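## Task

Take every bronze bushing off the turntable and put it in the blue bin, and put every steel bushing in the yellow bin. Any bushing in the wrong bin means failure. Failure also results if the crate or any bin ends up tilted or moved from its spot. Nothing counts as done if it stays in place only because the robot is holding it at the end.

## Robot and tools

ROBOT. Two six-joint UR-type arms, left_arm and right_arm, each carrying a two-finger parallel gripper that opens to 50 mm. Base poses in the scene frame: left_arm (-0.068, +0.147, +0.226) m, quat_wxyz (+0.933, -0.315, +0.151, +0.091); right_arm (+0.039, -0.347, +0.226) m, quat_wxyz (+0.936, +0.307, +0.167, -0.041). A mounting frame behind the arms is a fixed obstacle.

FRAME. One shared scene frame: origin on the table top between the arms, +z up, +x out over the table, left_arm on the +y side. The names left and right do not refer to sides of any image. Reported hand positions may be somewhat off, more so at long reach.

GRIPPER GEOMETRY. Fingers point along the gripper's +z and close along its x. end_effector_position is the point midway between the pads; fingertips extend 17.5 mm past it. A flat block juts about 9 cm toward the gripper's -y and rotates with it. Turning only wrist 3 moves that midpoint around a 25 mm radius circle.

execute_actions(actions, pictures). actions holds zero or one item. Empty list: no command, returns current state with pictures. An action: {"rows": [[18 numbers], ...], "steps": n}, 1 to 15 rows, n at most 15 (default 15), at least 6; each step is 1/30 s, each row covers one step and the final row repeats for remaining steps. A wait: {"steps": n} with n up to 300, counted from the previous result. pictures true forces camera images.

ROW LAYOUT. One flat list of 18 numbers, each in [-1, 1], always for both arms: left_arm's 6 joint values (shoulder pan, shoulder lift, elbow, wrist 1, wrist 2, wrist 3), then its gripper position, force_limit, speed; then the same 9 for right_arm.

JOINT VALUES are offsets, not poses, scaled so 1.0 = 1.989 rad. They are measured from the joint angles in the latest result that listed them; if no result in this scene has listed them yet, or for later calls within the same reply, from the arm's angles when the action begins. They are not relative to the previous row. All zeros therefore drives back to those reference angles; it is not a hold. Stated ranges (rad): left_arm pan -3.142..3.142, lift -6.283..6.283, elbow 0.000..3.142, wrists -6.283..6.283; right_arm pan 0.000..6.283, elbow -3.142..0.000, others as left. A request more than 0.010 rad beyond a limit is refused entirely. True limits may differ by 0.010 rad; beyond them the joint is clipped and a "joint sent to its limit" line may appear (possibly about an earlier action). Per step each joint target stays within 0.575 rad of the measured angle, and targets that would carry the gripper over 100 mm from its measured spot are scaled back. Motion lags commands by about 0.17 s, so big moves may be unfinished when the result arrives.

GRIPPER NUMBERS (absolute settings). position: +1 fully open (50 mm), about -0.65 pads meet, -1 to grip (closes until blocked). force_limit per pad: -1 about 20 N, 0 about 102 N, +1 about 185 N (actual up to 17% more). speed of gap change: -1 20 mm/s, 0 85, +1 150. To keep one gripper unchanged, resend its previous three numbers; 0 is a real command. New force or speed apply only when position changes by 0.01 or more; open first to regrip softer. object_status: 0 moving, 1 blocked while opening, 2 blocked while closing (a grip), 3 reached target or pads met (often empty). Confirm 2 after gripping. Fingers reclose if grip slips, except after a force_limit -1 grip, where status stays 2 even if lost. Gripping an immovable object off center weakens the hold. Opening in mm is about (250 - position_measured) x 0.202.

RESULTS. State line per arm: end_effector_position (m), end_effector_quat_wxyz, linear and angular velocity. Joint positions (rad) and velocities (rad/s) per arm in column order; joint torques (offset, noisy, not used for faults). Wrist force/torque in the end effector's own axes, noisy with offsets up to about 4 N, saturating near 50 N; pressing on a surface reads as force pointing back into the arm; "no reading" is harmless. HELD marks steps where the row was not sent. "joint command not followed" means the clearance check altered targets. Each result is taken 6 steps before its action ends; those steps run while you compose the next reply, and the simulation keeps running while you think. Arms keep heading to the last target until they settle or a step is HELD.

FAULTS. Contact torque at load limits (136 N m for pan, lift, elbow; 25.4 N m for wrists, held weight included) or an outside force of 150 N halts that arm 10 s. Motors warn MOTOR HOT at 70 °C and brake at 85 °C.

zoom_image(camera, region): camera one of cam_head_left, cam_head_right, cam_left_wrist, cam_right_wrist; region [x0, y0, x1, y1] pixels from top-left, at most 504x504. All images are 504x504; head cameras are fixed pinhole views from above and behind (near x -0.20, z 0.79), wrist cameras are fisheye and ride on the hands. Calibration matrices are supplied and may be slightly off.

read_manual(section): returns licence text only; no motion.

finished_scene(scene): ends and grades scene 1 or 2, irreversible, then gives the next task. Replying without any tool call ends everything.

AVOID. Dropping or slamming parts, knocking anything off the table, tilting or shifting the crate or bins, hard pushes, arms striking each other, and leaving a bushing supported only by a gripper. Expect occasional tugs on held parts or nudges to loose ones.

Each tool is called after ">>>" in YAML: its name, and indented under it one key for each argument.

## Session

>>> execute_actions:
  actions: []

Scene clock: 0.00 s of 12600.00 s.
left_arm: end_effector_position=(+0.7052, +0.7307, +0.3311) position_measured=3 object_status=3 end_effector_quat_wxyz=(+0.124, +0.964, +0.187, +0.142) end_effector_velocity=(+0.000, +0.000, +0.000) end_effector_angular_velocity=(+0.000, -0.001, +0.000) | right_arm: end_effector_position=(+0.6360, -0.7260, +0.3135) position_measured=3 object_status=3 end_effector_quat_wxyz=(-0.072, -0.152, +0.934, -0.314) end_effector_velocity=(+0.000, +0.000, +0.000) end_effector_angular_velocity=(+0.001, -0.001, -0.000)
Joint positions: left_arm=[-0.072 -1.238  0.751 -1.744 -1.231  1.564] | right_arm=[ 3.667 -1.563 -1.597 -2.399  0.391 -0.729]
Joint velocities: left_arm=[-0.     0.    -0.001  0.     0.     0.   ] | right_arm=[0.001 0.    0.    0.    0.    0.   ]
Joint torques (N m, as the arm reports them, + toward a larger angle): no reading
Wrist force (N, on the end effector, along its own x y z axes, offset not removed): no reading
Wrist torque (N m, same axes, about the end effector's origin, offset not removed): no reading
camera_calibration (this result's frames):
cam_left_wrist: T_world_to_cam=[[0.910371, 0.344378, 0.229409, -0.964992], [0.197233, -0.848507, 0.491055, 0.326886], [0.363763, -0.401795, -0.840379, 0.460857], [0, 0, 0, 1]] pos_world=[0.646385, 0.794857, 0.448153]
cam_right_wrist: T_world_to_cam=[[-0.932392, -0.252484, 0.258643, 0.32778], [-0.326722, 0.894777, -0.304346, 0.952083], [-0.154586, -0.368274, -0.916776, 0.26695], [0, 0, 0, 1]] pos_world=[0.657953, -0.670832, 0.449718]

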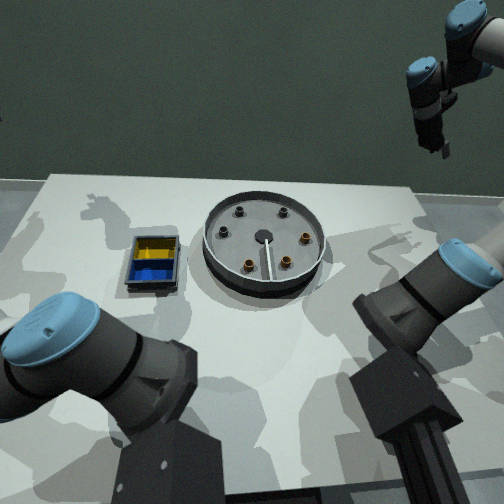

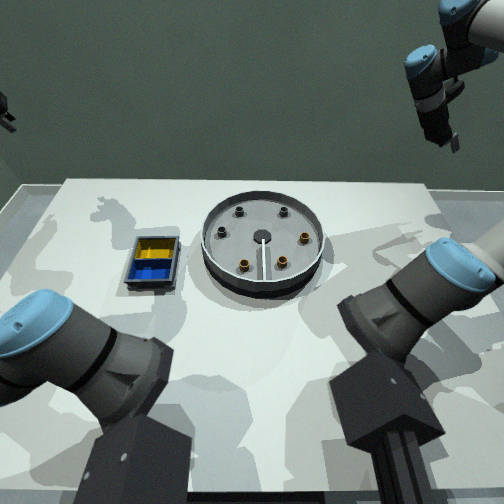

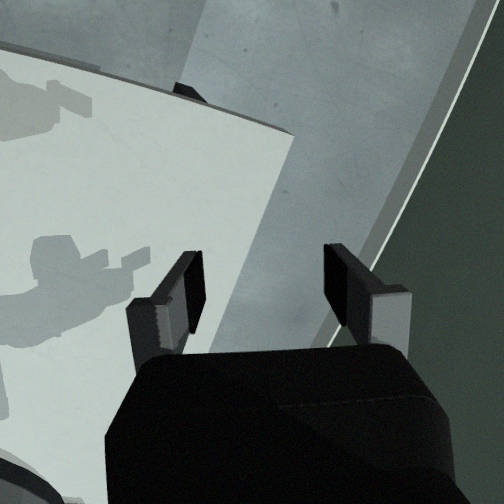

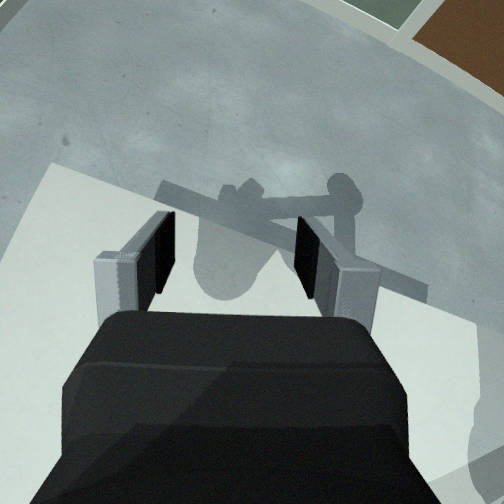

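>>> zoom_image:
  camera: "cam_head_left"
  region: [110, 180, 340, 310]

>>> zoom_image:
  camera: "cam_head_right"
  region: [110, 180, 340, 310]

Region (110, 180, 340, 310) of cam_head_left's 504x504 image, scaled by 2.191, with more detail than that image has; it fills the top 285 rows of this view, and the rest is white.

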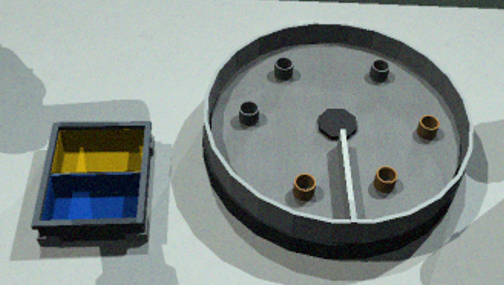

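Region (110, 180, 340, 310) of cam_head_right's 504x504 image, scaled by 2.191, with more detail than that image has; it fills the top 285 rows of this view, and the rest is white.

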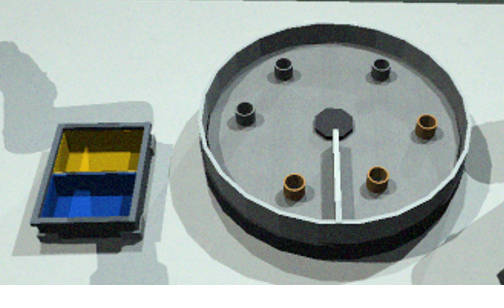

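>>> execute_actions:
  actions: []

Scene clock: 0.47 s of 12600.00 s.
left_arm: end_effector_position=(+0.7052, +0.7307, +0.3311) position_measured=3 object_status=3 end_effector_quat_wxyz=(+0.124, +0.964, +0.187, +0.142) end_effector_velocity=(+0.000, -0.000, -0.001) end_effector_angular_velocity=(-0.000, +0.001, -0.000) | right_arm: end_effector_position=(+0.6360, -0.7260, +0.3135) position_measured=3 object_status=3 end_effector_quat_wxyz=(-0.072, -0.152, +0.934, -0.314) end_effector_velocity=(+0.000, +0.000, -0.000) end_effector_angular_velocity=(-0.000, -0.001, -0.001)
Joint positions: left_arm=[-0.072 -1.238  0.751 -1.744 -1.231  1.564] | right_arm=[ 3.667 -1.563 -1.597 -2.399  0.391 -0.729]
Joint velocities: left_arm=[ 0.     0.001  0.001  0.    -0.    -0.   ] | right_arm=[ 0.    -0.     0.    -0.    -0.     0.002]
Joint torques (N m, as the arm reports them, + toward a larger angle): left_arm=[-20.24 -43.7  -21.34  -2.72  -0.82  -0.05] | right_arm=[14.58 17.65 20.16  0.78 -0.33 -0.12]
Wrist force (N, on the end effector, along its own x y z axes, offset not removed): left_arm=[-2.4 -2.3 0.0] | right_arm=[-1.3 -1.0 1.4]
Wrist torque (N m, same axes, about the end effector's origin, offset not removed): left_arm=[-0.37 0.52 -0.05] | right_arm=[0.05 0.28 -0.04]
Kept back: nothing.
Steps of this call (steps 1 to 14: nothing new was sent). Readings (joint positions | what the end effector reports):
1: left_arm=[-0.072 -1.238 0.751 -1.744 -1.231 1.564] | right_arm=[3.667 -1.563 -1.597 -2.399 0.391 -0.729] | left_arm position_measured=3 object_status=3 | right_arm position_measured=3 object_status=3
2: left_arm=[-0.072 -1.238 0.751 -1.744 -1.231 1.564] | right_arm=[3.667 -1.563 -1.597 -2.399 0.391 -0.729] | left_arm position_measured=3 object_status=3 | right_arm position_measured=3 object_status=3
4: left_arm=[-0.072 -1.238 0.751 -1.744 -1.231 1.564] | right_arm=[3.667 -1.563 -1.597 -2.399 0.391 -0.729] | left_arm position_measured=3 object_status=3 | right_arm position_measured=3 object_status=3
8: left_arm=[-0.072 -1.238 0.751 -1.744 -1.231 1.564] | right_arm=[3.667 -1.563 -1.597 -2.399 0.391 -0.729] | left_arm position_measured=3 object_status=3 | right_arm position_measured=3 object_status=3
14: the state above
camera_calibration (this result's frames):
cam_left_wrist: T_world_to_cam=[[0.910371, 0.344378, 0.229409, -0.964992], [0.197233, -0.848507, 0.491055, 0.326886], [0.363763, -0.401795, -0.840379, 0.460857], [0, 0, 0, 1]] pos_world=[0.646385, 0.794857, 0.448153]
cam_right_wrist: T_world_to_cam=[[-0.932393, -0.252483, 0.258643, 0.32778], [-0.326722, 0.894777, -0.304346, 0.952083], [-0.154586, -0.368274, -0.916776, 0.26695], [0, 0, 0, 1]] pos_world=[0.657953, -0.670832, 0.449718]

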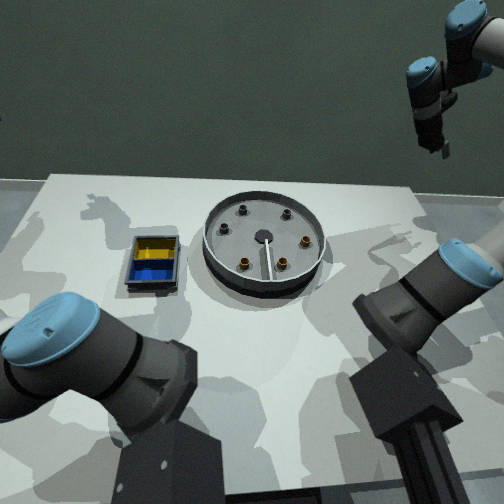

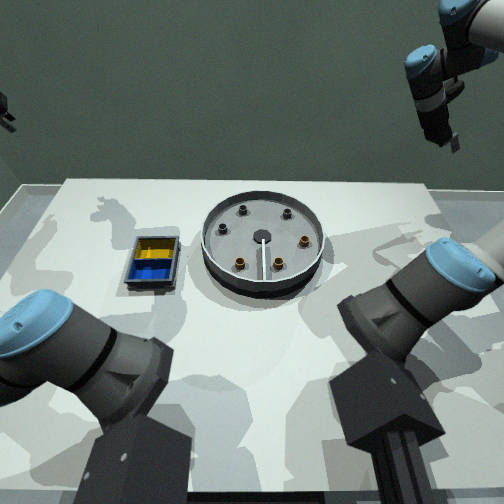

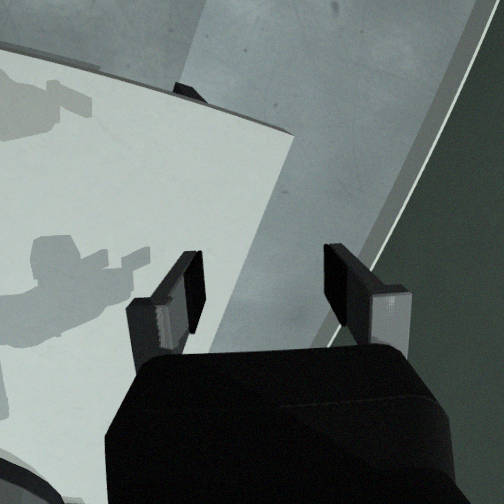

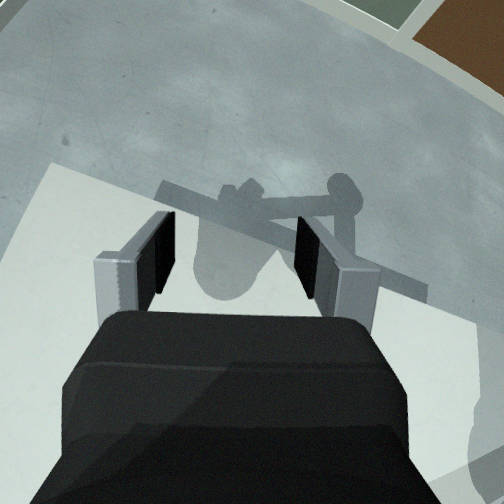

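>>> execute_actions:
  actions: []

Scene clock: 2.20 s of 12600.00 s.
left_arm: end_effector_position=(+0.7052, +0.7307, +0.3311) position_measured=3 object_status=3 end_effector_quat_wxyz=(+0.124, +0.964, +0.187, +0.142) end_effector_velocity=(-0.000, -0.000, +0.000) end_effector_angular_velocity=(-0.000, +0.000, -0.000) | right_arm: end_effector_position=(+0.6360, -0.7260, +0.3135) position_measured=3 object_status=3 end_effector_quat_wxyz=(-0.072, -0.152, +0.934, -0.314) end_effector_velocity=(-0.000, -0.000, +0.000) end_effector_angular_velocity=(+0.000, -0.000, -0.001)
Joint positions: left_arm=[-0.072 -1.238  0.751 -1.744 -1.231  1.564] | right_arm=[ 3.667 -1.563 -1.597 -2.399  0.391 -0.729]
Joint velocities: left_arm=[-0.    -0.001  0.001  0.     0.    -0.   ] | right_arm=[-0.     0.001  0.    -0.     0.    -0.   ]
Joint torques (N m, as the arm reports them, + toward a larger angle): left_arm=[-20.71 -43.77 -21.06  -2.56  -0.72  -0.13] | right_arm=[15.06 18.   18.85  0.54 -0.25 -0.19]
Wrist force (N, on the end effector, along its own x y z axes, offset not removed): left_arm=[-1.0 -2.3 0.4] | right_arm=[3.1 0.5 0.0]
Wrist torque (N m, same axes, about the end effector's origin, offset not removed): left_arm=[-0.47 0.31 -0.02] | right_arm=[0.04 -0.40 0.00]
Kept back: nothing.
Steps of this call (steps 1 to 52: nothing new was sent). Readings (joint positions | what the end effector reports):
1: left_arm=[-0.072 -1.238 0.751 -1.744 -1.231 1.564] | right_arm=[3.667 -1.563 -1.597 -2.399 0.391 -0.729] | left_arm position_measured=3 object_status=3 | right_arm position_measured=3 object_status=3
2: left_arm=[-0.072 -1.238 0.751 -1.744 -1.231 1.564] | right_arm=[3.667 -1.563 -1.597 -2.399 0.391 -0.729] | left_arm position_measured=3 object_status=3 | right_arm position_measured=3 object_status=3
4: left_arm=[-0.072 -1.238 0.751 -1.744 -1.231 1.564] | right_arm=[3.667 -1.563 -1.597 -2.399 0.391 -0.729] | left_arm position_measured=3 object_status=3 | right_arm position_measured=3 object_status=3
8: left_arm=[-0.072 -1.238 0.751 -1.744 -1.231 1.564] | right_arm=[3.667 -1.563 -1.597 -2.399 0.391 -0.729] | left_arm position_measured=3 object_status=3 | right_arm position_measured=3 object_status=3
52: the state above
camera_calibration (this result's frames):
cam_left_wrist: T_world_to_cam=[[0.910371, 0.344378, 0.229409, -0.964991], [0.197232, -0.848507, 0.491055, 0.326886], [0.363763, -0.401795, -0.840379, 0.460857], [0, 0, 0, 1]] pos_world=[0.646385, 0.794857, 0.448153]
cam_right_wrist: T_world_to_cam=[[-0.932393, -0.252484, 0.258643, 0.32778], [-0.326722, 0.894777, -0.304346, 0.952083], [-0.154586, -0.368274, -0.916776, 0.26695], [0, 0, 0, 1]] pos_world=[0.657953, -0.670832, 0.449718]

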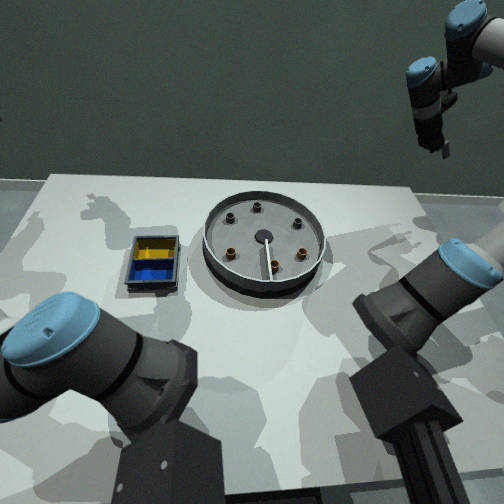

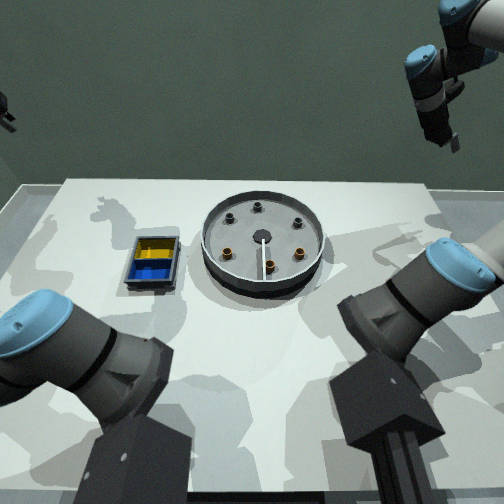

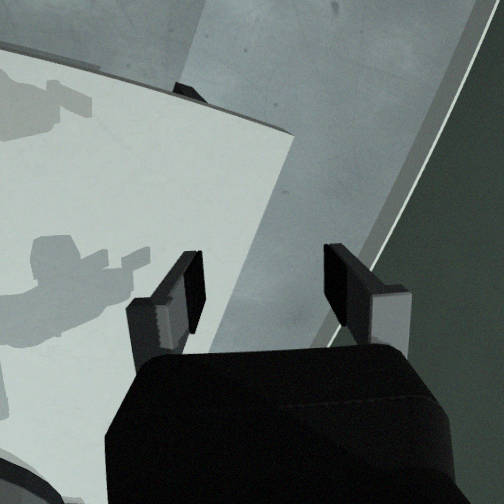

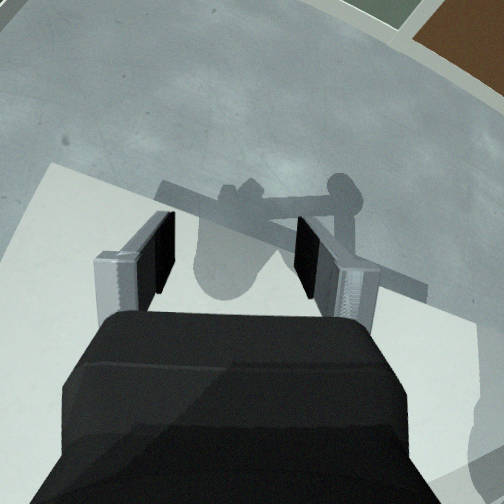

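>>> zoom_image:
  camera: "cam_head_left"
  region: [110, 170, 350, 310]

>>> zoom_image:
  camera: "cam_head_right"
  region: [110, 170, 350, 310]

Region (110, 170, 350, 310) of cam_head_left's 504x504 image, scaled by 2.100, with more detail than that image has; it fills the top 294 rows of this view, and the rest is white.

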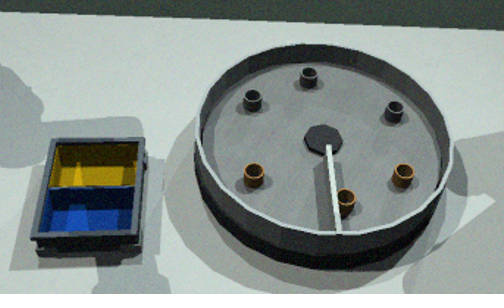

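Region (110, 170, 350, 310) of cam_head_right's 504x504 image, scaled by 2.100, with more detail than that image has; it fills the top 294 rows of this view, and the rest is white.

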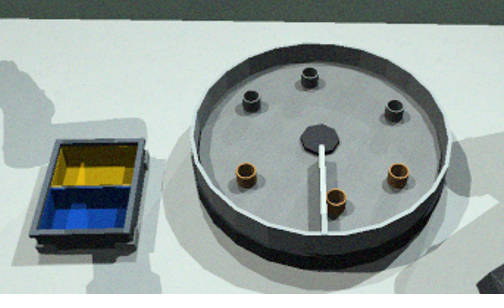

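>>> execute_actions:
  actions:
    - {"rows":[[-0.12,0.029,0.13,-0.039,0.016,0.19,1,-0.4,0.3,0,0,0,0,0,0,1,-1,0],[-0.245,0.058,0.26,-0.078,0.032,0.385,0.6,-0.4,0.3,0,0,0,0,0,0,1,-1,0],[-0.37,0.087,0.39,-0.118,0.049,0.58,0.6,-0.4,0.3,0,0,0,0,0,0,1,-1,0],[-0.49,0.117,0.52,-0.157,0.065,0.77,0.6,-0.4,0.3,0,0,0,0,0,0,1,-1,0],[-0.6134,0.1458,0.6496,-0.1961,0.0809,0.9611,0.6,-0.4,0.3,0,0,0,0,0,0,1,-1,0]],"steps":15}

>>> execute_actions:
  actions:
    - {"steps":75}
  pictures: true

Scene clock: 5.93 s of 12600.00 s.
left_arm: end_effector_position=(+0.7505, +0.6256, +0.3013) position_measured=63 object_status=0 end_effector_quat_wxyz=(+0.132, +0.980, +0.072, +0.132) end_effector_velocity=(+0.160, -0.439, -0.115) end_effector_angular_velocity=(+0.087, -0.049, -0.906) | right_arm: end_effector_position=(+0.6360, -0.7260, +0.3135) position_measured=3 object_status=3 end_effector_quat_wxyz=(-0.072, -0.152, +0.934, -0.314) end_effector_velocity=(-0.000, -0.001, -0.000) end_effector_angular_velocity=(-0.001, +0.001, +0.000)
Joint positions: left_arm=[-0.178 -1.195  0.858 -1.8   -1.208  1.675] | right_arm=[ 3.667 -1.563 -1.597 -2.399  0.391 -0.729]
Joint velocities: left_arm=[-0.423  0.194  0.423 -0.257  0.106  0.418] | right_arm=[-0.001  0.    -0.    -0.001 -0.    -0.001]
Joint torques (N m, as the arm reports them, + toward a larger angle): left_arm=[-39.82 -29.15  -7.45  -5.27   1.18   2.86] | right_arm=[14.74 16.18 17.34  0.17 -0.38 -0.48]
Wrist force (N, on the end effector, along its own x y z axes, offset not removed): left_arm=[-0.4 -0.4 0.6] | right_arm=[0.9 2.3 -0.5]
Wrist torque (N m, same axes, about the end effector's origin, offset not removed): left_arm=[-0.10 0.17 -0.12] | right_arm=[0.62 0.08 -0.02]
Steps of this call (steps 1 to 103: nothing new was sent; steps 104 to 112: the first 9 steps of this action). Readings (joint positions | what the end effector reports):
104: left_arm=[-0.072 -1.238 0.751 -1.744 -1.231 1.564] | right_arm=[3.667 -1.563 -1.597 -2.399 0.391 -0.729] | left_arm position_measured=3 object_status=3 | right_arm position_measured=3 object_status=3
105: left_arm=[-0.076 -1.236 0.755 -1.746 -1.230 1.569] | right_arm=[3.667 -1.563 -1.597 -2.399 0.391 -0.729] | left_arm position_measured=8 object_status=0 | right_arm position_measured=3 object_status=3
107: left_arm=[-0.106 -1.227 0.787 -1.757 -1.226 1.604] | right_arm=[3.667 -1.563 -1.597 -2.399 0.391 -0.729] | left_arm position_measured=42 object_status=0 | right_arm position_measured=3 object_status=3
111: left_arm=[-0.164 -1.202 0.844 -1.791 -1.211 1.661] | right_arm=[3.667 -1.563 -1.597 -2.399 0.391 -0.729] | left_arm position_measured=63 object_status=0 | right_arm position_measured=3 object_status=3
112: the state above

Scene clock: 8.43 s of 12600.00 s.
left_arm: end_effector_position=(+0.3312, -0.1504, +0.2003) position_measured=63 object_status=3 end_effector_quat_wxyz=(-0.000, -0.005, +1.000, -0.001) end_effector_velocity=(-0.010, +0.001, -0.002) end_effector_angular_velocity=(+0.010, -0.005, -0.084) | right_arm: end_effector_position=(+0.6360, -0.7260, +0.3135) position_measured=3 object_status=3 end_effector_quat_wxyz=(-0.072, -0.152, +0.934, -0.314) end_effector_velocity=(-0.000, +0.000, -0.000) end_effector_angular_velocity=(+0.000, +0.001, -0.000)
Joint positions: left_arm=[-1.29  -0.948  2.041 -2.133 -1.071  3.467] | right_arm=[ 3.667 -1.563 -1.597 -2.399  0.391 -0.729]
Joint velocities: left_arm=[-0.014  0.002  0.015 -0.002  0.001  0.067] | right_arm=[ 0.    -0.    -0.    -0.     0.001  0.   ]
Joint torques (N m, as the arm reports them, + toward a larger angle): left_arm=[-34.32 -11.49  -9.07  -5.01   1.53   1.31] | right_arm=[14.98 16.28 17.02  0.33 -0.46 -0.49]
Wrist force (N, on the end effector, along its own x y z axes, offset not removed): left_arm=[-1.3 -1.6 -0.4] | right_arm=[0.6 -3.4 -2.9]
Wrist torque (N m, same axes, about the end effector's origin, offset not removed): left_arm=[-0.29 0.30 -0.05] | right_arm=[-0.61 -0.25 0.33]
Kept back: nothing.
Steps of this call (steps 1 to 6: the last 6 steps of your previous action; steps 7 to 75: the robot went on to your last target). Readings (joint positions | what the end effector reports):
1: left_arm=[-0.192 -1.189 0.873 -1.809 -1.204 1.690] | right_arm=[3.667 -1.563 -1.597 -2.399 0.391 -0.729] | left_arm position_measured=63 object_status=0 | right_arm position_measured=3 object_status=3
2: left_arm=[-0.207 -1.182 0.887 -1.817 -1.201 1.704] | right_arm=[3.667 -1.563 -1.597 -2.399 0.391 -0.729] | left_arm position_measured=63 object_status=0 | right_arm position_measured=3 object_status=3
4: left_arm=[-0.236 -1.170 0.916 -1.834 -1.194 1.733] | right_arm=[3.667 -1.563 -1.597 -2.399 0.391 -0.729] | left_arm position_measured=63 object_status=3 | right_arm position_measured=3 object_status=3
8: left_arm=[-0.295 -1.147 0.975 -1.865 -1.181 1.792] | right_arm=[3.667 -1.563 -1.597 -2.399 0.391 -0.729] | left_arm position_measured=63 object_status=3 | right_arm position_measured=3 object_status=3
75: the state above
camera_calibration (this result's frames):
cam_left_wrist: T_world_to_cam=[[-0.998949, 0.0437804, -0.0135943, 0.344745], [0.0393891, 0.971427, 0.234048, 0.0946711], [0.0234526, 0.233267, -0.97213, 0.367538], [0, 0, 0, 1]] pos_world=[0.332034, -0.192794, 0.339824]
cam_right_wrist: T_world_to_cam=[[-0.932393, -0.252484, 0.258643, 0.32778], [-0.326722, 0.894777, -0.304346, 0.952083], [-0.154586, -0.368274, -0.916776, 0.26695], [0, 0, 0, 1]] pos_world=[0.657953, -0.670832, 0.449718]

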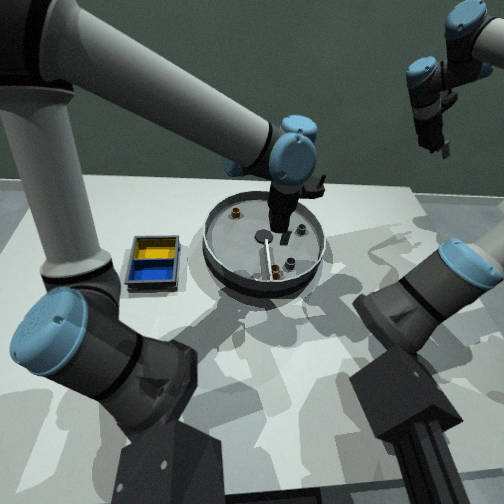

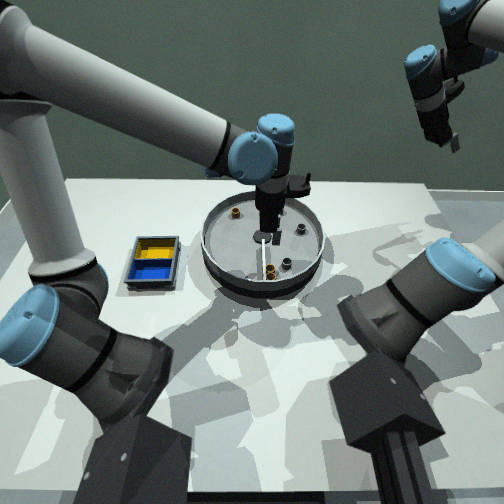

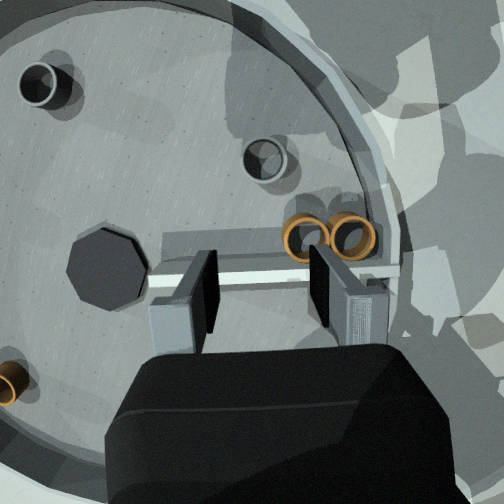

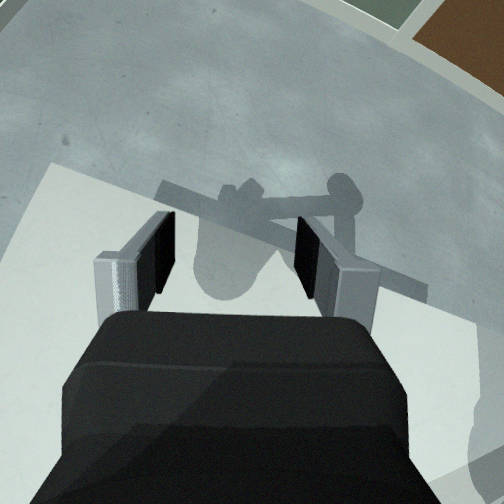

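>>> zoom_image:
  camera: "cam_left_wrist"
  region: [230, 130, 410, 310]

Region (230, 130, 410, 310) of cam_left_wrist's 504x504 image, scaled by 2.800, with more detail than that image has.

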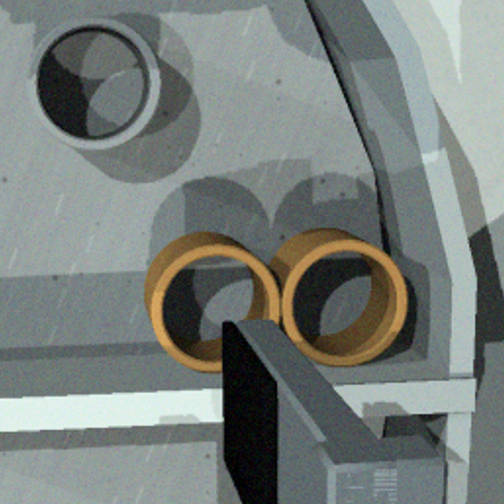

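>>> execute_actions:
  actions: []

Scene clock: 13.03 s of 12600.00 s.
left_arm: end_effector_position=(+0.3300, -0.1502, +0.1999) position_measured=63 object_status=3 end_effector_quat_wxyz=(+0.000, +0.000, +1.000, -0.000) end_effector_velocity=(+0.000, +0.000, -0.000) end_effector_angular_velocity=(+0.001, +0.000, +0.001) | right_arm: end_effector_position=(+0.6360, -0.7260, +0.3135) position_measured=3 object_status=3 end_effector_quat_wxyz=(-0.072, -0.152, +0.934, -0.314) end_effector_velocity=(+0.000, +0.001, +0.000) end_effector_angular_velocity=(+0.001, -0.001, +0.001)
Joint positions: left_arm=[-1.292 -0.948  2.043 -2.134 -1.071  3.476] | right_arm=[ 3.667 -1.563 -1.597 -2.399  0.391 -0.729]
Joint velocities: left_arm=[ 0.    -0.     0.     0.     0.    -0.001] | right_arm=[ 0.001  0.    -0.     0.     0.     0.   ]
Joint torques (N m, as the arm reports them, + toward a larger angle): left_arm=[-34.61 -11.6   -9.91  -4.78   1.46   1.44] | right_arm=[15.05 17.28 17.46  0.37 -0.33 -0.48]
Wrist force (N, on the end effector, along its own x y z axes, offset not removed): left_arm=[-1.0 -1.8 -0.3] | right_arm=[-2.4 -5.7 0.7]
Wrist torque (N m, same axes, about the end effector's origin, offset not removed): left_arm=[-0.37 0.31 -0.06] | right_arm=[-1.25 0.46 0.30]
Kept back: nothing.
Steps of this call (steps 1 to 15: the robot went on to your last target; steps 16 to 138: nothing new was sent). Readings (joint positions | what the end effector reports):
1: left_arm=[-1.291 -0.948 2.042 -2.133 -1.071 3.469] | right_arm=[3.667 -1.563 -1.597 -2.399 0.391 -0.729] | left_arm position_measured=63 object_status=3 | right_arm position_measured=3 object_status=3
2: left_arm=[-1.291 -0.948 2.042 -2.133 -1.071 3.470] | right_arm=[3.667 -1.563 -1.597 -2.399 0.391 -0.729] | left_arm position_measured=63 object_status=3 | right_arm position_measured=3 object_status=3
4: left_arm=[-1.291 -0.948 2.042 -2.134 -1.071 3.473] | right_arm=[3.667 -1.563 -1.597 -2.399 0.391 -0.729] | left_arm position_measured=63 object_status=3 | right_arm position_measured=3 object_status=3
8: left_arm=[-1.292 -0.948 2.043 -2.134 -1.071 3.475] | right_arm=[3.667 -1.563 -1.597 -2.399 0.391 -0.729] | left_arm position_measured=63 object_status=3 | right_arm position_measured=3 object_status=3
138: the state above
All arms were judged still, so your last target was given up. Only a new action makes them travel on or press farther. Fingers that are still opening or closing keep moving.
camera_calibration (this result's frames):
cam_left_wrist: T_world_to_cam=[[-0.998405, 0.0546564, -0.0141732, 0.34505], [0.0497969, 0.97065, 0.235285, 0.0908981], [0.0266171, 0.234204, -0.971823, 0.366252], [0, 0, 0, 1]] pos_world=[0.330224, -0.192867, 0.339436]
cam_right_wrist: T_world_to_cam=[[-0.932393, -0.252484, 0.258643, 0.32778], [-0.326722, 0.894777, -0.304346, 0.952083], [-0.154586, -0.368274, -0.916776, 0.26695], [0, 0, 0, 1]] pos_world=[0.657953, -0.670832, 0.449718]

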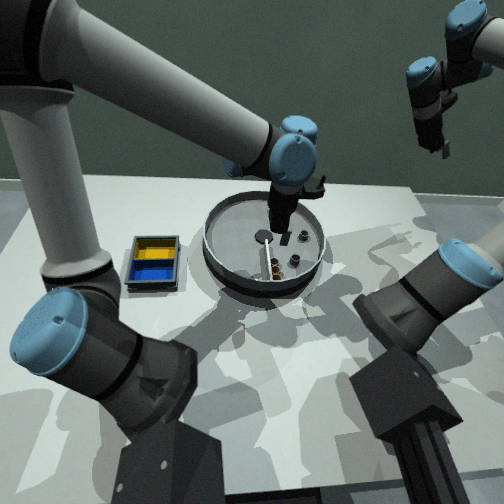

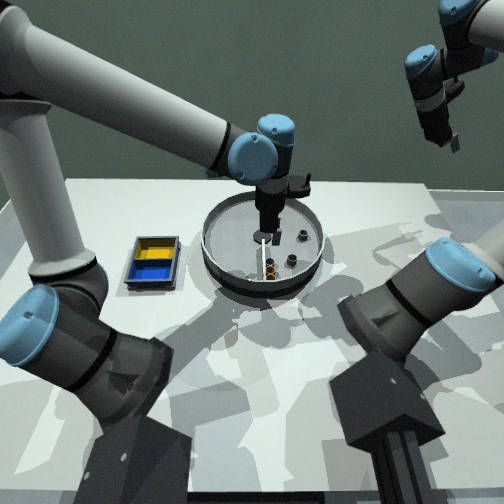

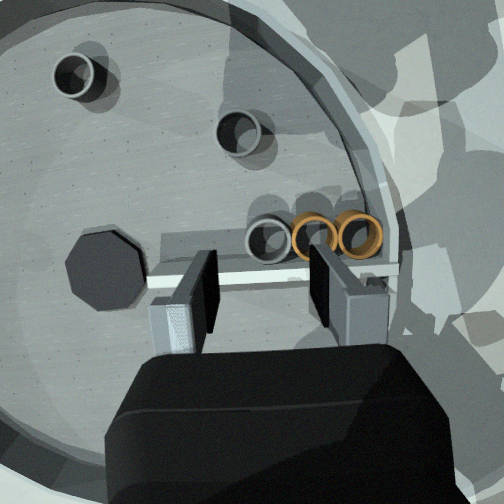

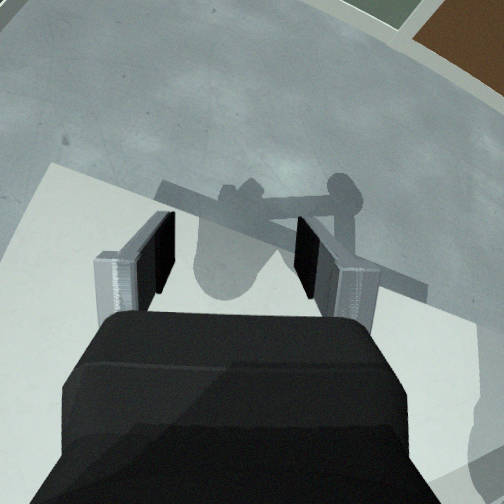

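>>> zoom_image:
  camera: "cam_left_wrist"
  region: [235, 195, 405, 295]

Region (235, 195, 405, 295) of cam_left_wrist's 504x504 image, scaled by 2.965, with more detail than that image has; it fills the top 296 rows of this view, and the rest is white.

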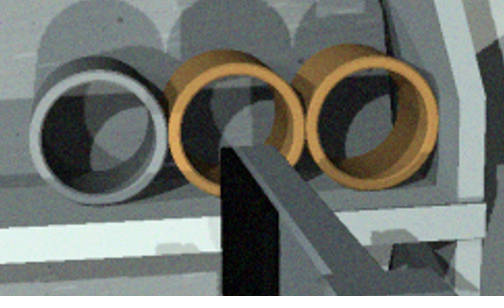

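>>> execute_actions:
  actions:
    - {"rows":[[0.018,0.022,0.008,-0.04,0.009,0.018,0.01,-0.4,0.3,0,0,0,0,0,0,1,-1,0],[0.036,0.044,0.017,-0.079,0.017,0.036,0.01,-0.4,0.3,0,0,0,0,0,0,1,-1,0],[0.0536,0.0667,0.0248,-0.1187,0.0262,0.0541,0.01,-0.4,0.3,0,0,0,0,0,0,1,-1,0]],"steps":15}

>>> execute_actions:
  actions:
    - {"steps":20}
  pictures: true

Scene clock: 15.57 s of 12600.00 s.
left_arm: end_effector_position=(+0.3390, -0.1453, +0.1329) position_measured=151 object_status=0 end_effector_quat_wxyz=(-0.000, +0.002, +1.000, +0.002) end_effector_velocity=(+0.018, +0.010, -0.140) end_effector_angular_velocity=(-0.024, -0.009, +0.021) | right_arm: end_effector_position=(+0.6360, -0.7260, +0.3135) position_measured=3 object_status=3 end_effector_quat_wxyz=(-0.072, -0.152, +0.934, -0.314) end_effector_velocity=(+0.000, -0.000, +0.000) end_effector_angular_velocity=(-0.000, -0.002, -0.000)
Joint positions: left_arm=[-1.209 -0.845  2.082 -2.313 -1.029  3.56 ] | right_arm=[ 3.667 -1.563 -1.597 -2.399  0.391 -0.729]
Joint velocities: left_arm=[ 0.182  0.229  0.079 -0.433  0.084  0.181] | right_arm=[-0.     0.     0.001 -0.001 -0.001  0.   ]
Joint torques (N m, as the arm reports them, + toward a larger angle): left_arm=[-23.98 -18.06  -9.25  -5.4    1.63   1.68] | right_arm=[14.33 17.2  17.58  0.38 -0.32 -0.53]
Wrist force (N, on the end effector, along its own x y z axes, offset not removed): left_arm=[-1.6 -1.0 1.7] | right_arm=[-2.6 -6.3 -2.9]
Wrist torque (N m, same axes, about the end effector's origin, offset not removed): left_arm=[-0.17 0.32 0.00] | right_arm=[-1.34 0.67 0.16]
Steps of this call (steps 1 to 67: nothing new was sent; steps 68 to 76: the first 9 steps of this action). Readings (joint positions | what the end effector reports):
68: left_arm=[-1.292 -0.948 2.043 -2.134 -1.071 3.476] | right_arm=[3.667 -1.563 -1.597 -2.399 0.391 -0.729] | left_arm position_measured=67 object_status=0 | right_arm position_measured=3 object_status=3
69: left_arm=[-1.289 -0.944 2.045 -2.138 -1.069 3.479] | right_arm=[3.667 -1.563 -1.597 -2.399 0.391 -0.729] | left_arm position_measured=85 object_status=0 | right_arm position_measured=3 object_status=3
71: left_arm=[-1.267 -0.918 2.056 -2.180 -1.057 3.501] | right_arm=[3.667 -1.563 -1.597 -2.399 0.391 -0.729] | left_arm position_measured=119 object_status=0 | right_arm position_measured=3 object_status=3
75: left_arm=[-1.216 -0.853 2.079 -2.296 -1.033 3.553] | right_arm=[3.667 -1.563 -1.597 -2.399 0.391 -0.729] | left_arm position_measured=151 object_status=0 | right_arm position_measured=3 object_status=3
76: the state above

Scene clock: 16.23 s of 12600.00 s.
left_arm: end_effector_position=(+0.3411, -0.1438, +0.1150) position_measured=151 object_status=3 end_effector_quat_wxyz=(+0.000, +0.000, +1.000, +0.000) end_effector_velocity=(+0.000, -0.000, -0.000) end_effector_angular_velocity=(-0.000, -0.001, -0.001) | right_arm: end_effector_position=(+0.6360, -0.7260, +0.3135) position_measured=3 object_status=3 end_effector_quat_wxyz=(-0.072, -0.152, +0.934, -0.314) end_effector_velocity=(+0.000, +0.000, -0.000) end_effector_angular_velocity=(-0.001, +0.000, +0.001)
Joint positions: left_arm=[-1.186 -0.815  2.092 -2.369 -1.019  3.583] | right_arm=[ 3.667 -1.563 -1.597 -2.399  0.391 -0.729]
Joint velocities: left_arm=[-0.     0.001  0.    -0.003  0.001  0.001] | right_arm=[ 0.     0.    -0.001 -0.001 -0.001  0.   ]
Joint torques (N m, as the arm reports them, + toward a larger angle): left_arm=[-23.47 -14.1   -5.28  -4.75   1.52   1.32] | right_arm=[14.58 17.75 16.76  0.44 -0.4  -0.52]
Wrist force (N, on the end effector, along its own x y z axes, offset not removed): left_arm=[-0.8 -1.3 0.4] | right_arm=[2.0 -0.1 0.3]
Wrist torque (N m, same axes, about the end effector's origin, offset not removed): left_arm=[-0.18 0.25 -0.02] | right_arm=[-0.04 -0.32 0.01]
Kept back: nothing.
Steps of this call (steps 1 to 6: the last 6 steps of your previous action; steps 7 to 20: the robot went on to your last target). Readings (joint positions | what the end effector reports):
1: left_arm=[-1.203 -0.838 2.084 -2.326 -1.027 3.565] | right_arm=[3.667 -1.563 -1.597 -2.399 0.391 -0.729] | left_arm position_measured=151 object_status=0 | right_arm position_measured=3 object_status=3
2: left_arm=[-1.199 -0.833 2.086 -2.336 -1.025 3.569] | right_arm=[3.667 -1.563 -1.597 -2.399 0.391 -0.729] | left_arm position_measured=151 object_status=0 | right_arm position_measured=3 object_status=3
4: left_arm=[-1.194 -0.826 2.089 -2.350 -1.022 3.575] | right_arm=[3.667 -1.563 -1.597 -2.399 0.391 -0.729] | left_arm position_measured=151 object_status=3 | right_arm position_measured=3 object_status=3
8: left_arm=[-1.188 -0.819 2.091 -2.363 -1.020 3.580] | right_arm=[3.667 -1.563 -1.597 -2.399 0.391 -0.729] | left_arm position_measured=151 object_status=3 | right_arm position_measured=3 object_status=3
20: the state above
camera_calibration (this result's frames):
cam_left_wrist: T_world_to_cam=[[-0.99841, 0.0544751, -0.0145044, 0.354618], [0.0495348, 0.97059, 0.235586, 0.104064], [0.0269114, 0.234493, -0.971745, 0.281849], [0, 0, 0, 1]] pos_world=[0.341314, -0.186413, 0.254513]
cam_right_wrist: T_world_to_cam=[[-0.932393, -0.252483, 0.258643, 0.32778], [-0.326722, 0.894777, -0.304346, 0.952083], [-0.154586, -0.368274, -0.916776, 0.26695], [0, 0, 0, 1]] pos_world=[0.657953, -0.670832, 0.449718]

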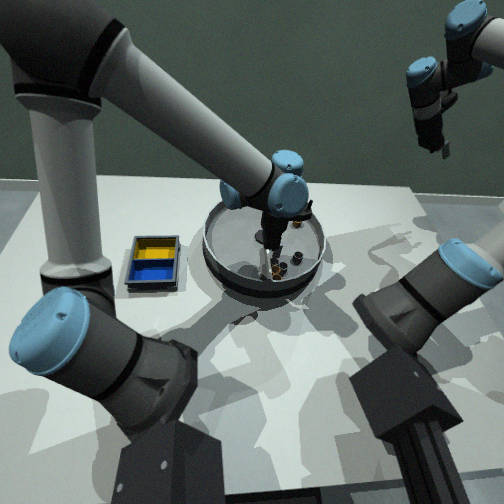

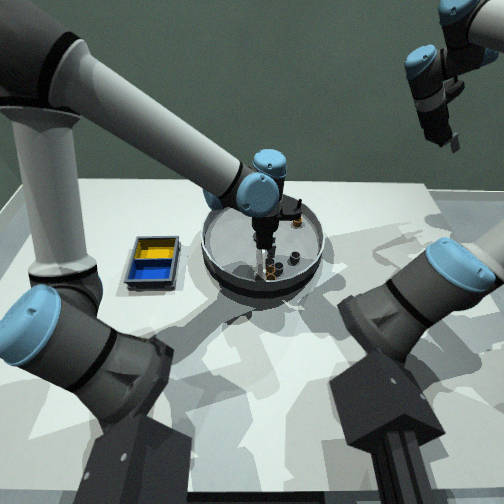

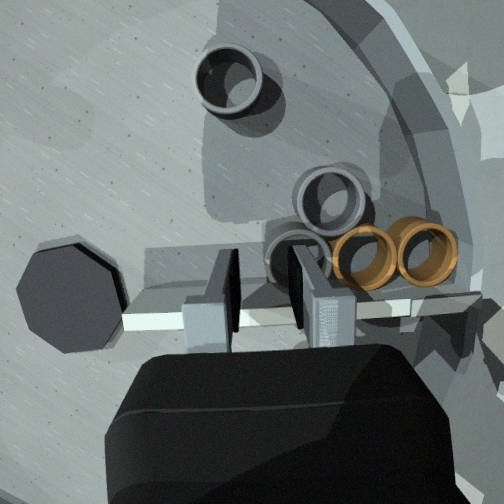

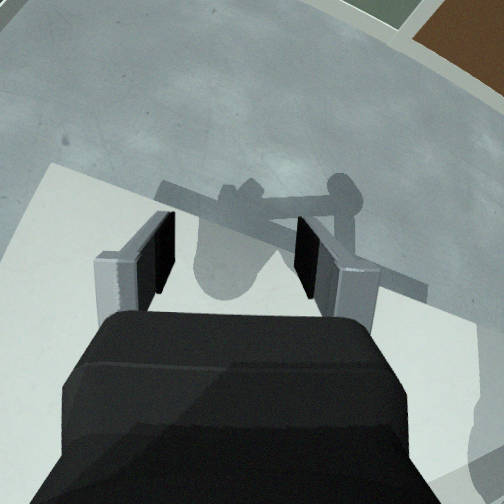

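>>> zoom_image:
  camera: "cam_left_wrist"
  region: [175, 150, 475, 340]

Region (175, 150, 475, 340) of cam_left_wrist's 504x504 image, scaled by 1.680, with more detail than that image has; it fills the top 319 rows of this view, and the rest is white.

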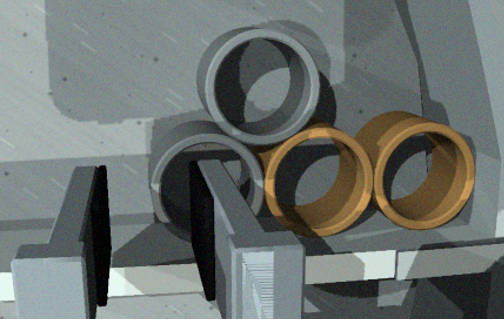

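>>> execute_actions:
  actions:
    - {"rows":[[0.0025,0.0046,0.0008,-0.0069,0.0011,0.0026,0.01,-0.4,0.3,0,0,0,0,0,0,1,-1,0],[0.0049,0.0093,0.0017,-0.0139,0.0022,0.0052,0.01,-0.4,0.3,0,0,0,0,0,0,1,-1,0],[0.0074,0.014,0.0026,-0.0208,0.0033,0.0078,0.01,-0.4,0.3,0,0,0,0,0,0,1,-1,0],[0.0098,0.0186,0.0034,-0.0277,0.0045,0.0104,0.01,-0.4,0.3,0,0,0,0,0,0,1,-1,0],[0.0123,0.0232,0.0042,-0.0347,0.0056,0.0131,0.01,-0.4,0.3,0,0,0,0,0,0,1,-1,0],[0.0148,0.0279,0.0051,-0.0416,0.0067,0.0157,0.01,-0.4,0.3,0,0,0,0,0,0,1,-1,0],[0.0172,0.0326,0.006,-0.0486,0.0078,0.0183,0.01,-0.4,0.3,0,0,0,0,0,0,1,-1,0],[0.0197,0.0372,0.0068,-0.0555,0.0089,0.0209,0.01,-0.4,0.3,0,0,0,0,0,0,1,-1,0]],"steps":15}

>>> execute_actions:
  actions:
    - {"steps":12}
  pictures: true

Scene clock: 28.40 s of 12600.00 s.
left_arm: end_effector_position=(+0.3408, -0.1442, +0.0964) position_measured=151 object_status=3 end_effector_quat_wxyz=(+0.001, +0.000, +1.000, -0.000) end_effector_velocity=(-0.001, +0.001, -0.001) end_effector_angular_velocity=(+0.002, +0.001, -0.001) | right_arm: end_effector_position=(+0.6360, -0.7260, +0.3135) position_measured=3 object_status=3 end_effector_quat_wxyz=(-0.072, -0.152, +0.934, -0.314) end_effector_velocity=(+0.000, -0.000, +0.000) end_effector_angular_velocity=(-0.000, -0.001, -0.001)
Joint positions: left_arm=[-1.166 -0.779  2.099 -2.424 -1.01   3.604] | right_arm=[ 3.667 -1.563 -1.597 -2.399  0.391 -0.729]
Joint velocities: left_arm=[-0.     0.     0.003 -0.     0.    -0.   ] | right_arm=[-0.001 -0.     0.001  0.    -0.001  0.   ]
Joint torques (N m, as the arm reports them, + toward a larger angle): left_arm=[-28.28 -25.24 -15.7   -2.37  -0.24   0.08] | right_arm=[13.81 17.38 17.08  0.37 -0.25 -0.39]
Wrist force (N, on the end effector, along its own x y z axes, offset not removed): left_arm=[1.6 2.7 -28.4] | right_arm=[2.9 -0.6 4.2]
Wrist torque (N m, same axes, about the end effector's origin, offset not removed): left_arm=[-0.08 0.76 0.13] | right_arm=[0.01 -0.28 -0.06]
FORCE FAULT: contact force on the left arm reached its limit, and that arm stopped for 10 seconds. The contact can be on any part of that arm, not only on its tool. That arm's remaining commands of this call were not run. That arm holds still and accepts commands again. Move the arm away from the contact; if what it grips holds it there, let go first. Pushing or pulling that hard again can fault the arm again.
Kept back: nothing.
The stop of the left arm began at step 65 of this call (marked STOPPED below). From that step on that arm followed nothing that you had sent. 6 of its steps, steps kept back included, did not run and will not run. The other arm was sent all steps of this action in this call, none kept back. Nothing is kept back now, and the robot has no last target.
Steps of this call (steps 1 to 15: the robot went on to your last target; steps 16 to 55: nothing new was sent; steps 56 to 64: the first 9 steps of this action; steps 65 to 70: the last 6 steps of this action, not kept back; steps 71 to 365: the stop continued). Readings (joint positions | what the end effector reports):
56: left_arm=[-1.185 -0.815 2.092 -2.370 -1.018 3.583] | right_arm=[3.667 -1.563 -1.597 -2.399 0.391 -0.729] | left_arm position_measured=151 object_status=3 | right_arm position_measured=3 object_status=3
57: left_arm=[-1.185 -0.814 2.093 -2.371 -1.018 3.584] | right_arm=[3.667 -1.563 -1.597 -2.399 0.391 -0.729] | left_arm position_measured=151 object_status=3 | right_arm position_measured=3 object_status=3
59: left_arm=[-1.181 -0.808 2.094 -2.381 -1.017 3.588] | right_arm=[3.667 -1.563 -1.597 -2.399 0.391 -0.729] | left_arm position_measured=151 object_status=3 | right_arm position_measured=3 object_status=3
63: left_arm=[-1.168 -0.782 2.098 -2.418 -1.011 3.602] | right_arm=[3.667 -1.563 -1.597 -2.399 0.391 -0.729] | left_arm position_measured=151 object_status=3 | right_arm position_measured=3 object_status=3
65: left_arm=[-1.166 -0.778 2.099 -2.424 -1.010 3.604] | right_arm=[3.667 -1.563 -1.597 -2.399 0.391 -0.729] | left_arm position_measured=151 object_status=3 | right_arm position_measured=3 object_status=3 STOPPED (the left arm)
365: the state above

Scene clock: 28.43 s of 12600.00 s.
left_arm: end_effector_position=(+0.3408, -0.1442, +0.0964) position_measured=151 object_status=3 end_effector_quat_wxyz=(+0.001, +0.000, +1.000, -0.000) end_effector_velocity=(-0.000, +0.000, -0.001) end_effector_angular_velocity=(+0.001, +0.001, +0.000) | right_arm: end_effector_position=(+0.6360, -0.7260, +0.3135) position_measured=3 object_status=3 end_effector_quat_wxyz=(-0.072, -0.152, +0.934, -0.314) end_effector_velocity=(-0.000, -0.000, -0.000) end_effector_angular_velocity=(-0.000, +0.000, -0.001)
Joint positions: left_arm=[-1.166 -0.779  2.099 -2.424 -1.01   3.604] | right_arm=[ 3.667 -1.563 -1.597 -2.399  0.391 -0.729]
Joint velocities: left_arm=[ 0.001  0.     0.001  0.    -0.    -0.   ] | right_arm=[-0.001 -0.    -0.001  0.001 -0.    -0.   ]
Joint torques (N m, as the arm reports them, + toward a larger angle): left_arm=[-29.16 -26.34 -16.59  -2.49  -0.27   0.21] | right_arm=[14.35 17.8  17.4   0.51 -0.3  -0.33]
Wrist force (N, on the end effector, along its own x y z axes, offset not removed): left_arm=[2.3 2.7 -28.1] | right_arm=[-0.2 1.8 1.7]
Wrist torque (N m, same axes, about the end effector's origin, offset not removed): left_arm=[-0.08 0.57 0.01] | right_arm=[0.43 0.19 0.11]
Kept back: nothing.
A stop began in an earlier call of the same reply, so what this call sent did not run. Send another action.
Steps of this call (step 1: nothing new was sent). Readings (joint positions | what the end effector reports):
1: the state above
camera_calibration (this result's frames):
cam_left_wrist: T_world_to_cam=[[-0.998381, 0.0548433, -0.0150722, 0.354185], [0.0497765, 0.970723, 0.234988, 0.108905], [0.0275184, 0.233857, -0.971882, 0.26356], [0, 0, 0, 1]] pos_world=[0.340938, -0.186776, 0.235896]
cam_right_wrist: T_world_to_cam=[[-0.932392, -0.252484, 0.258643, 0.32778], [-0.326723, 0.894777, -0.304346, 0.952083], [-0.154586, -0.368274, -0.916776, 0.26695], [0, 0, 0, 1]] pos_world=[0.657953, -0.670832, 0.449718]

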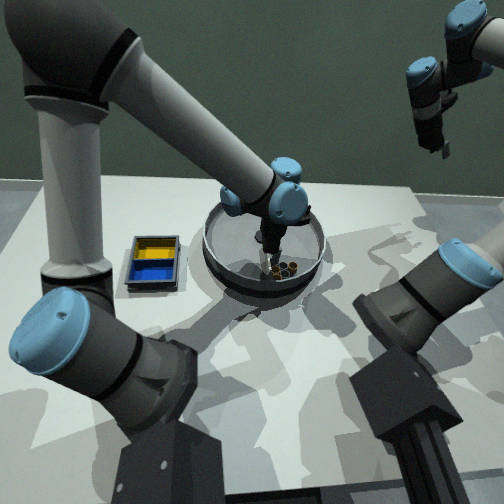

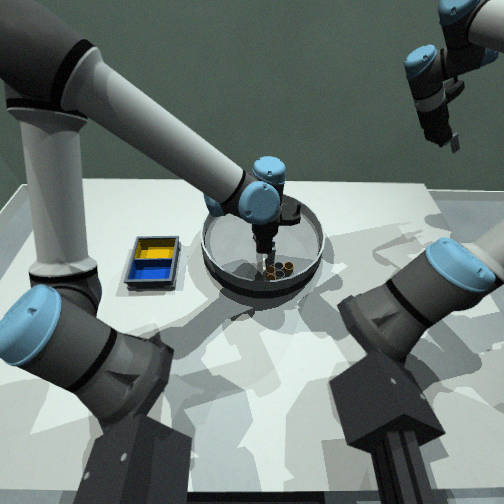

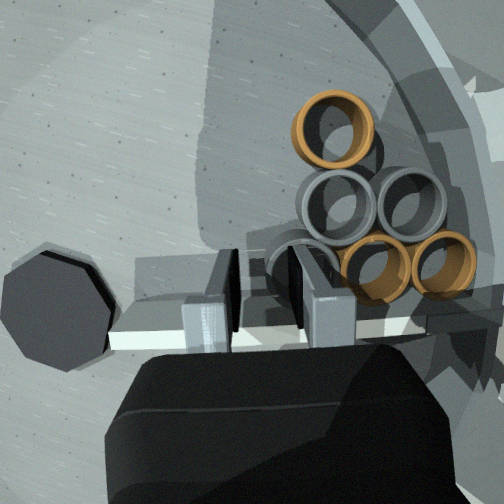

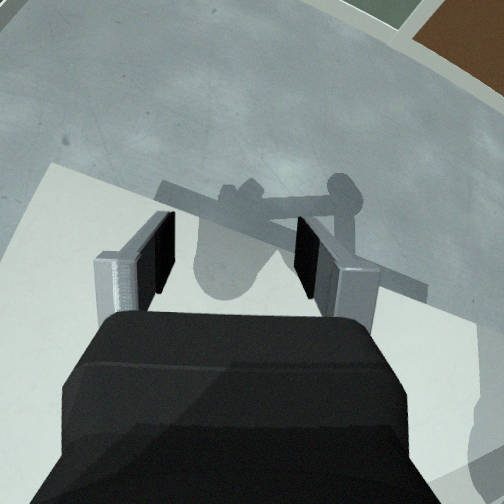

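>>> zoom_image:
  camera: "cam_left_wrist"
  region: [240, 200, 400, 340]

Region (240, 200, 400, 340) of cam_left_wrist's 504x504 image, scaled by 3.150, with more detail than that image has; it fills the top 441 rows of this view, and the rest is white.

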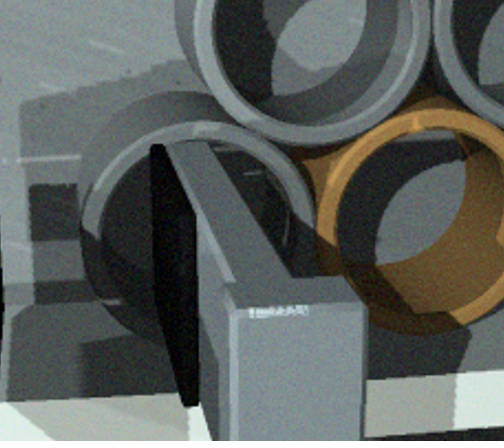

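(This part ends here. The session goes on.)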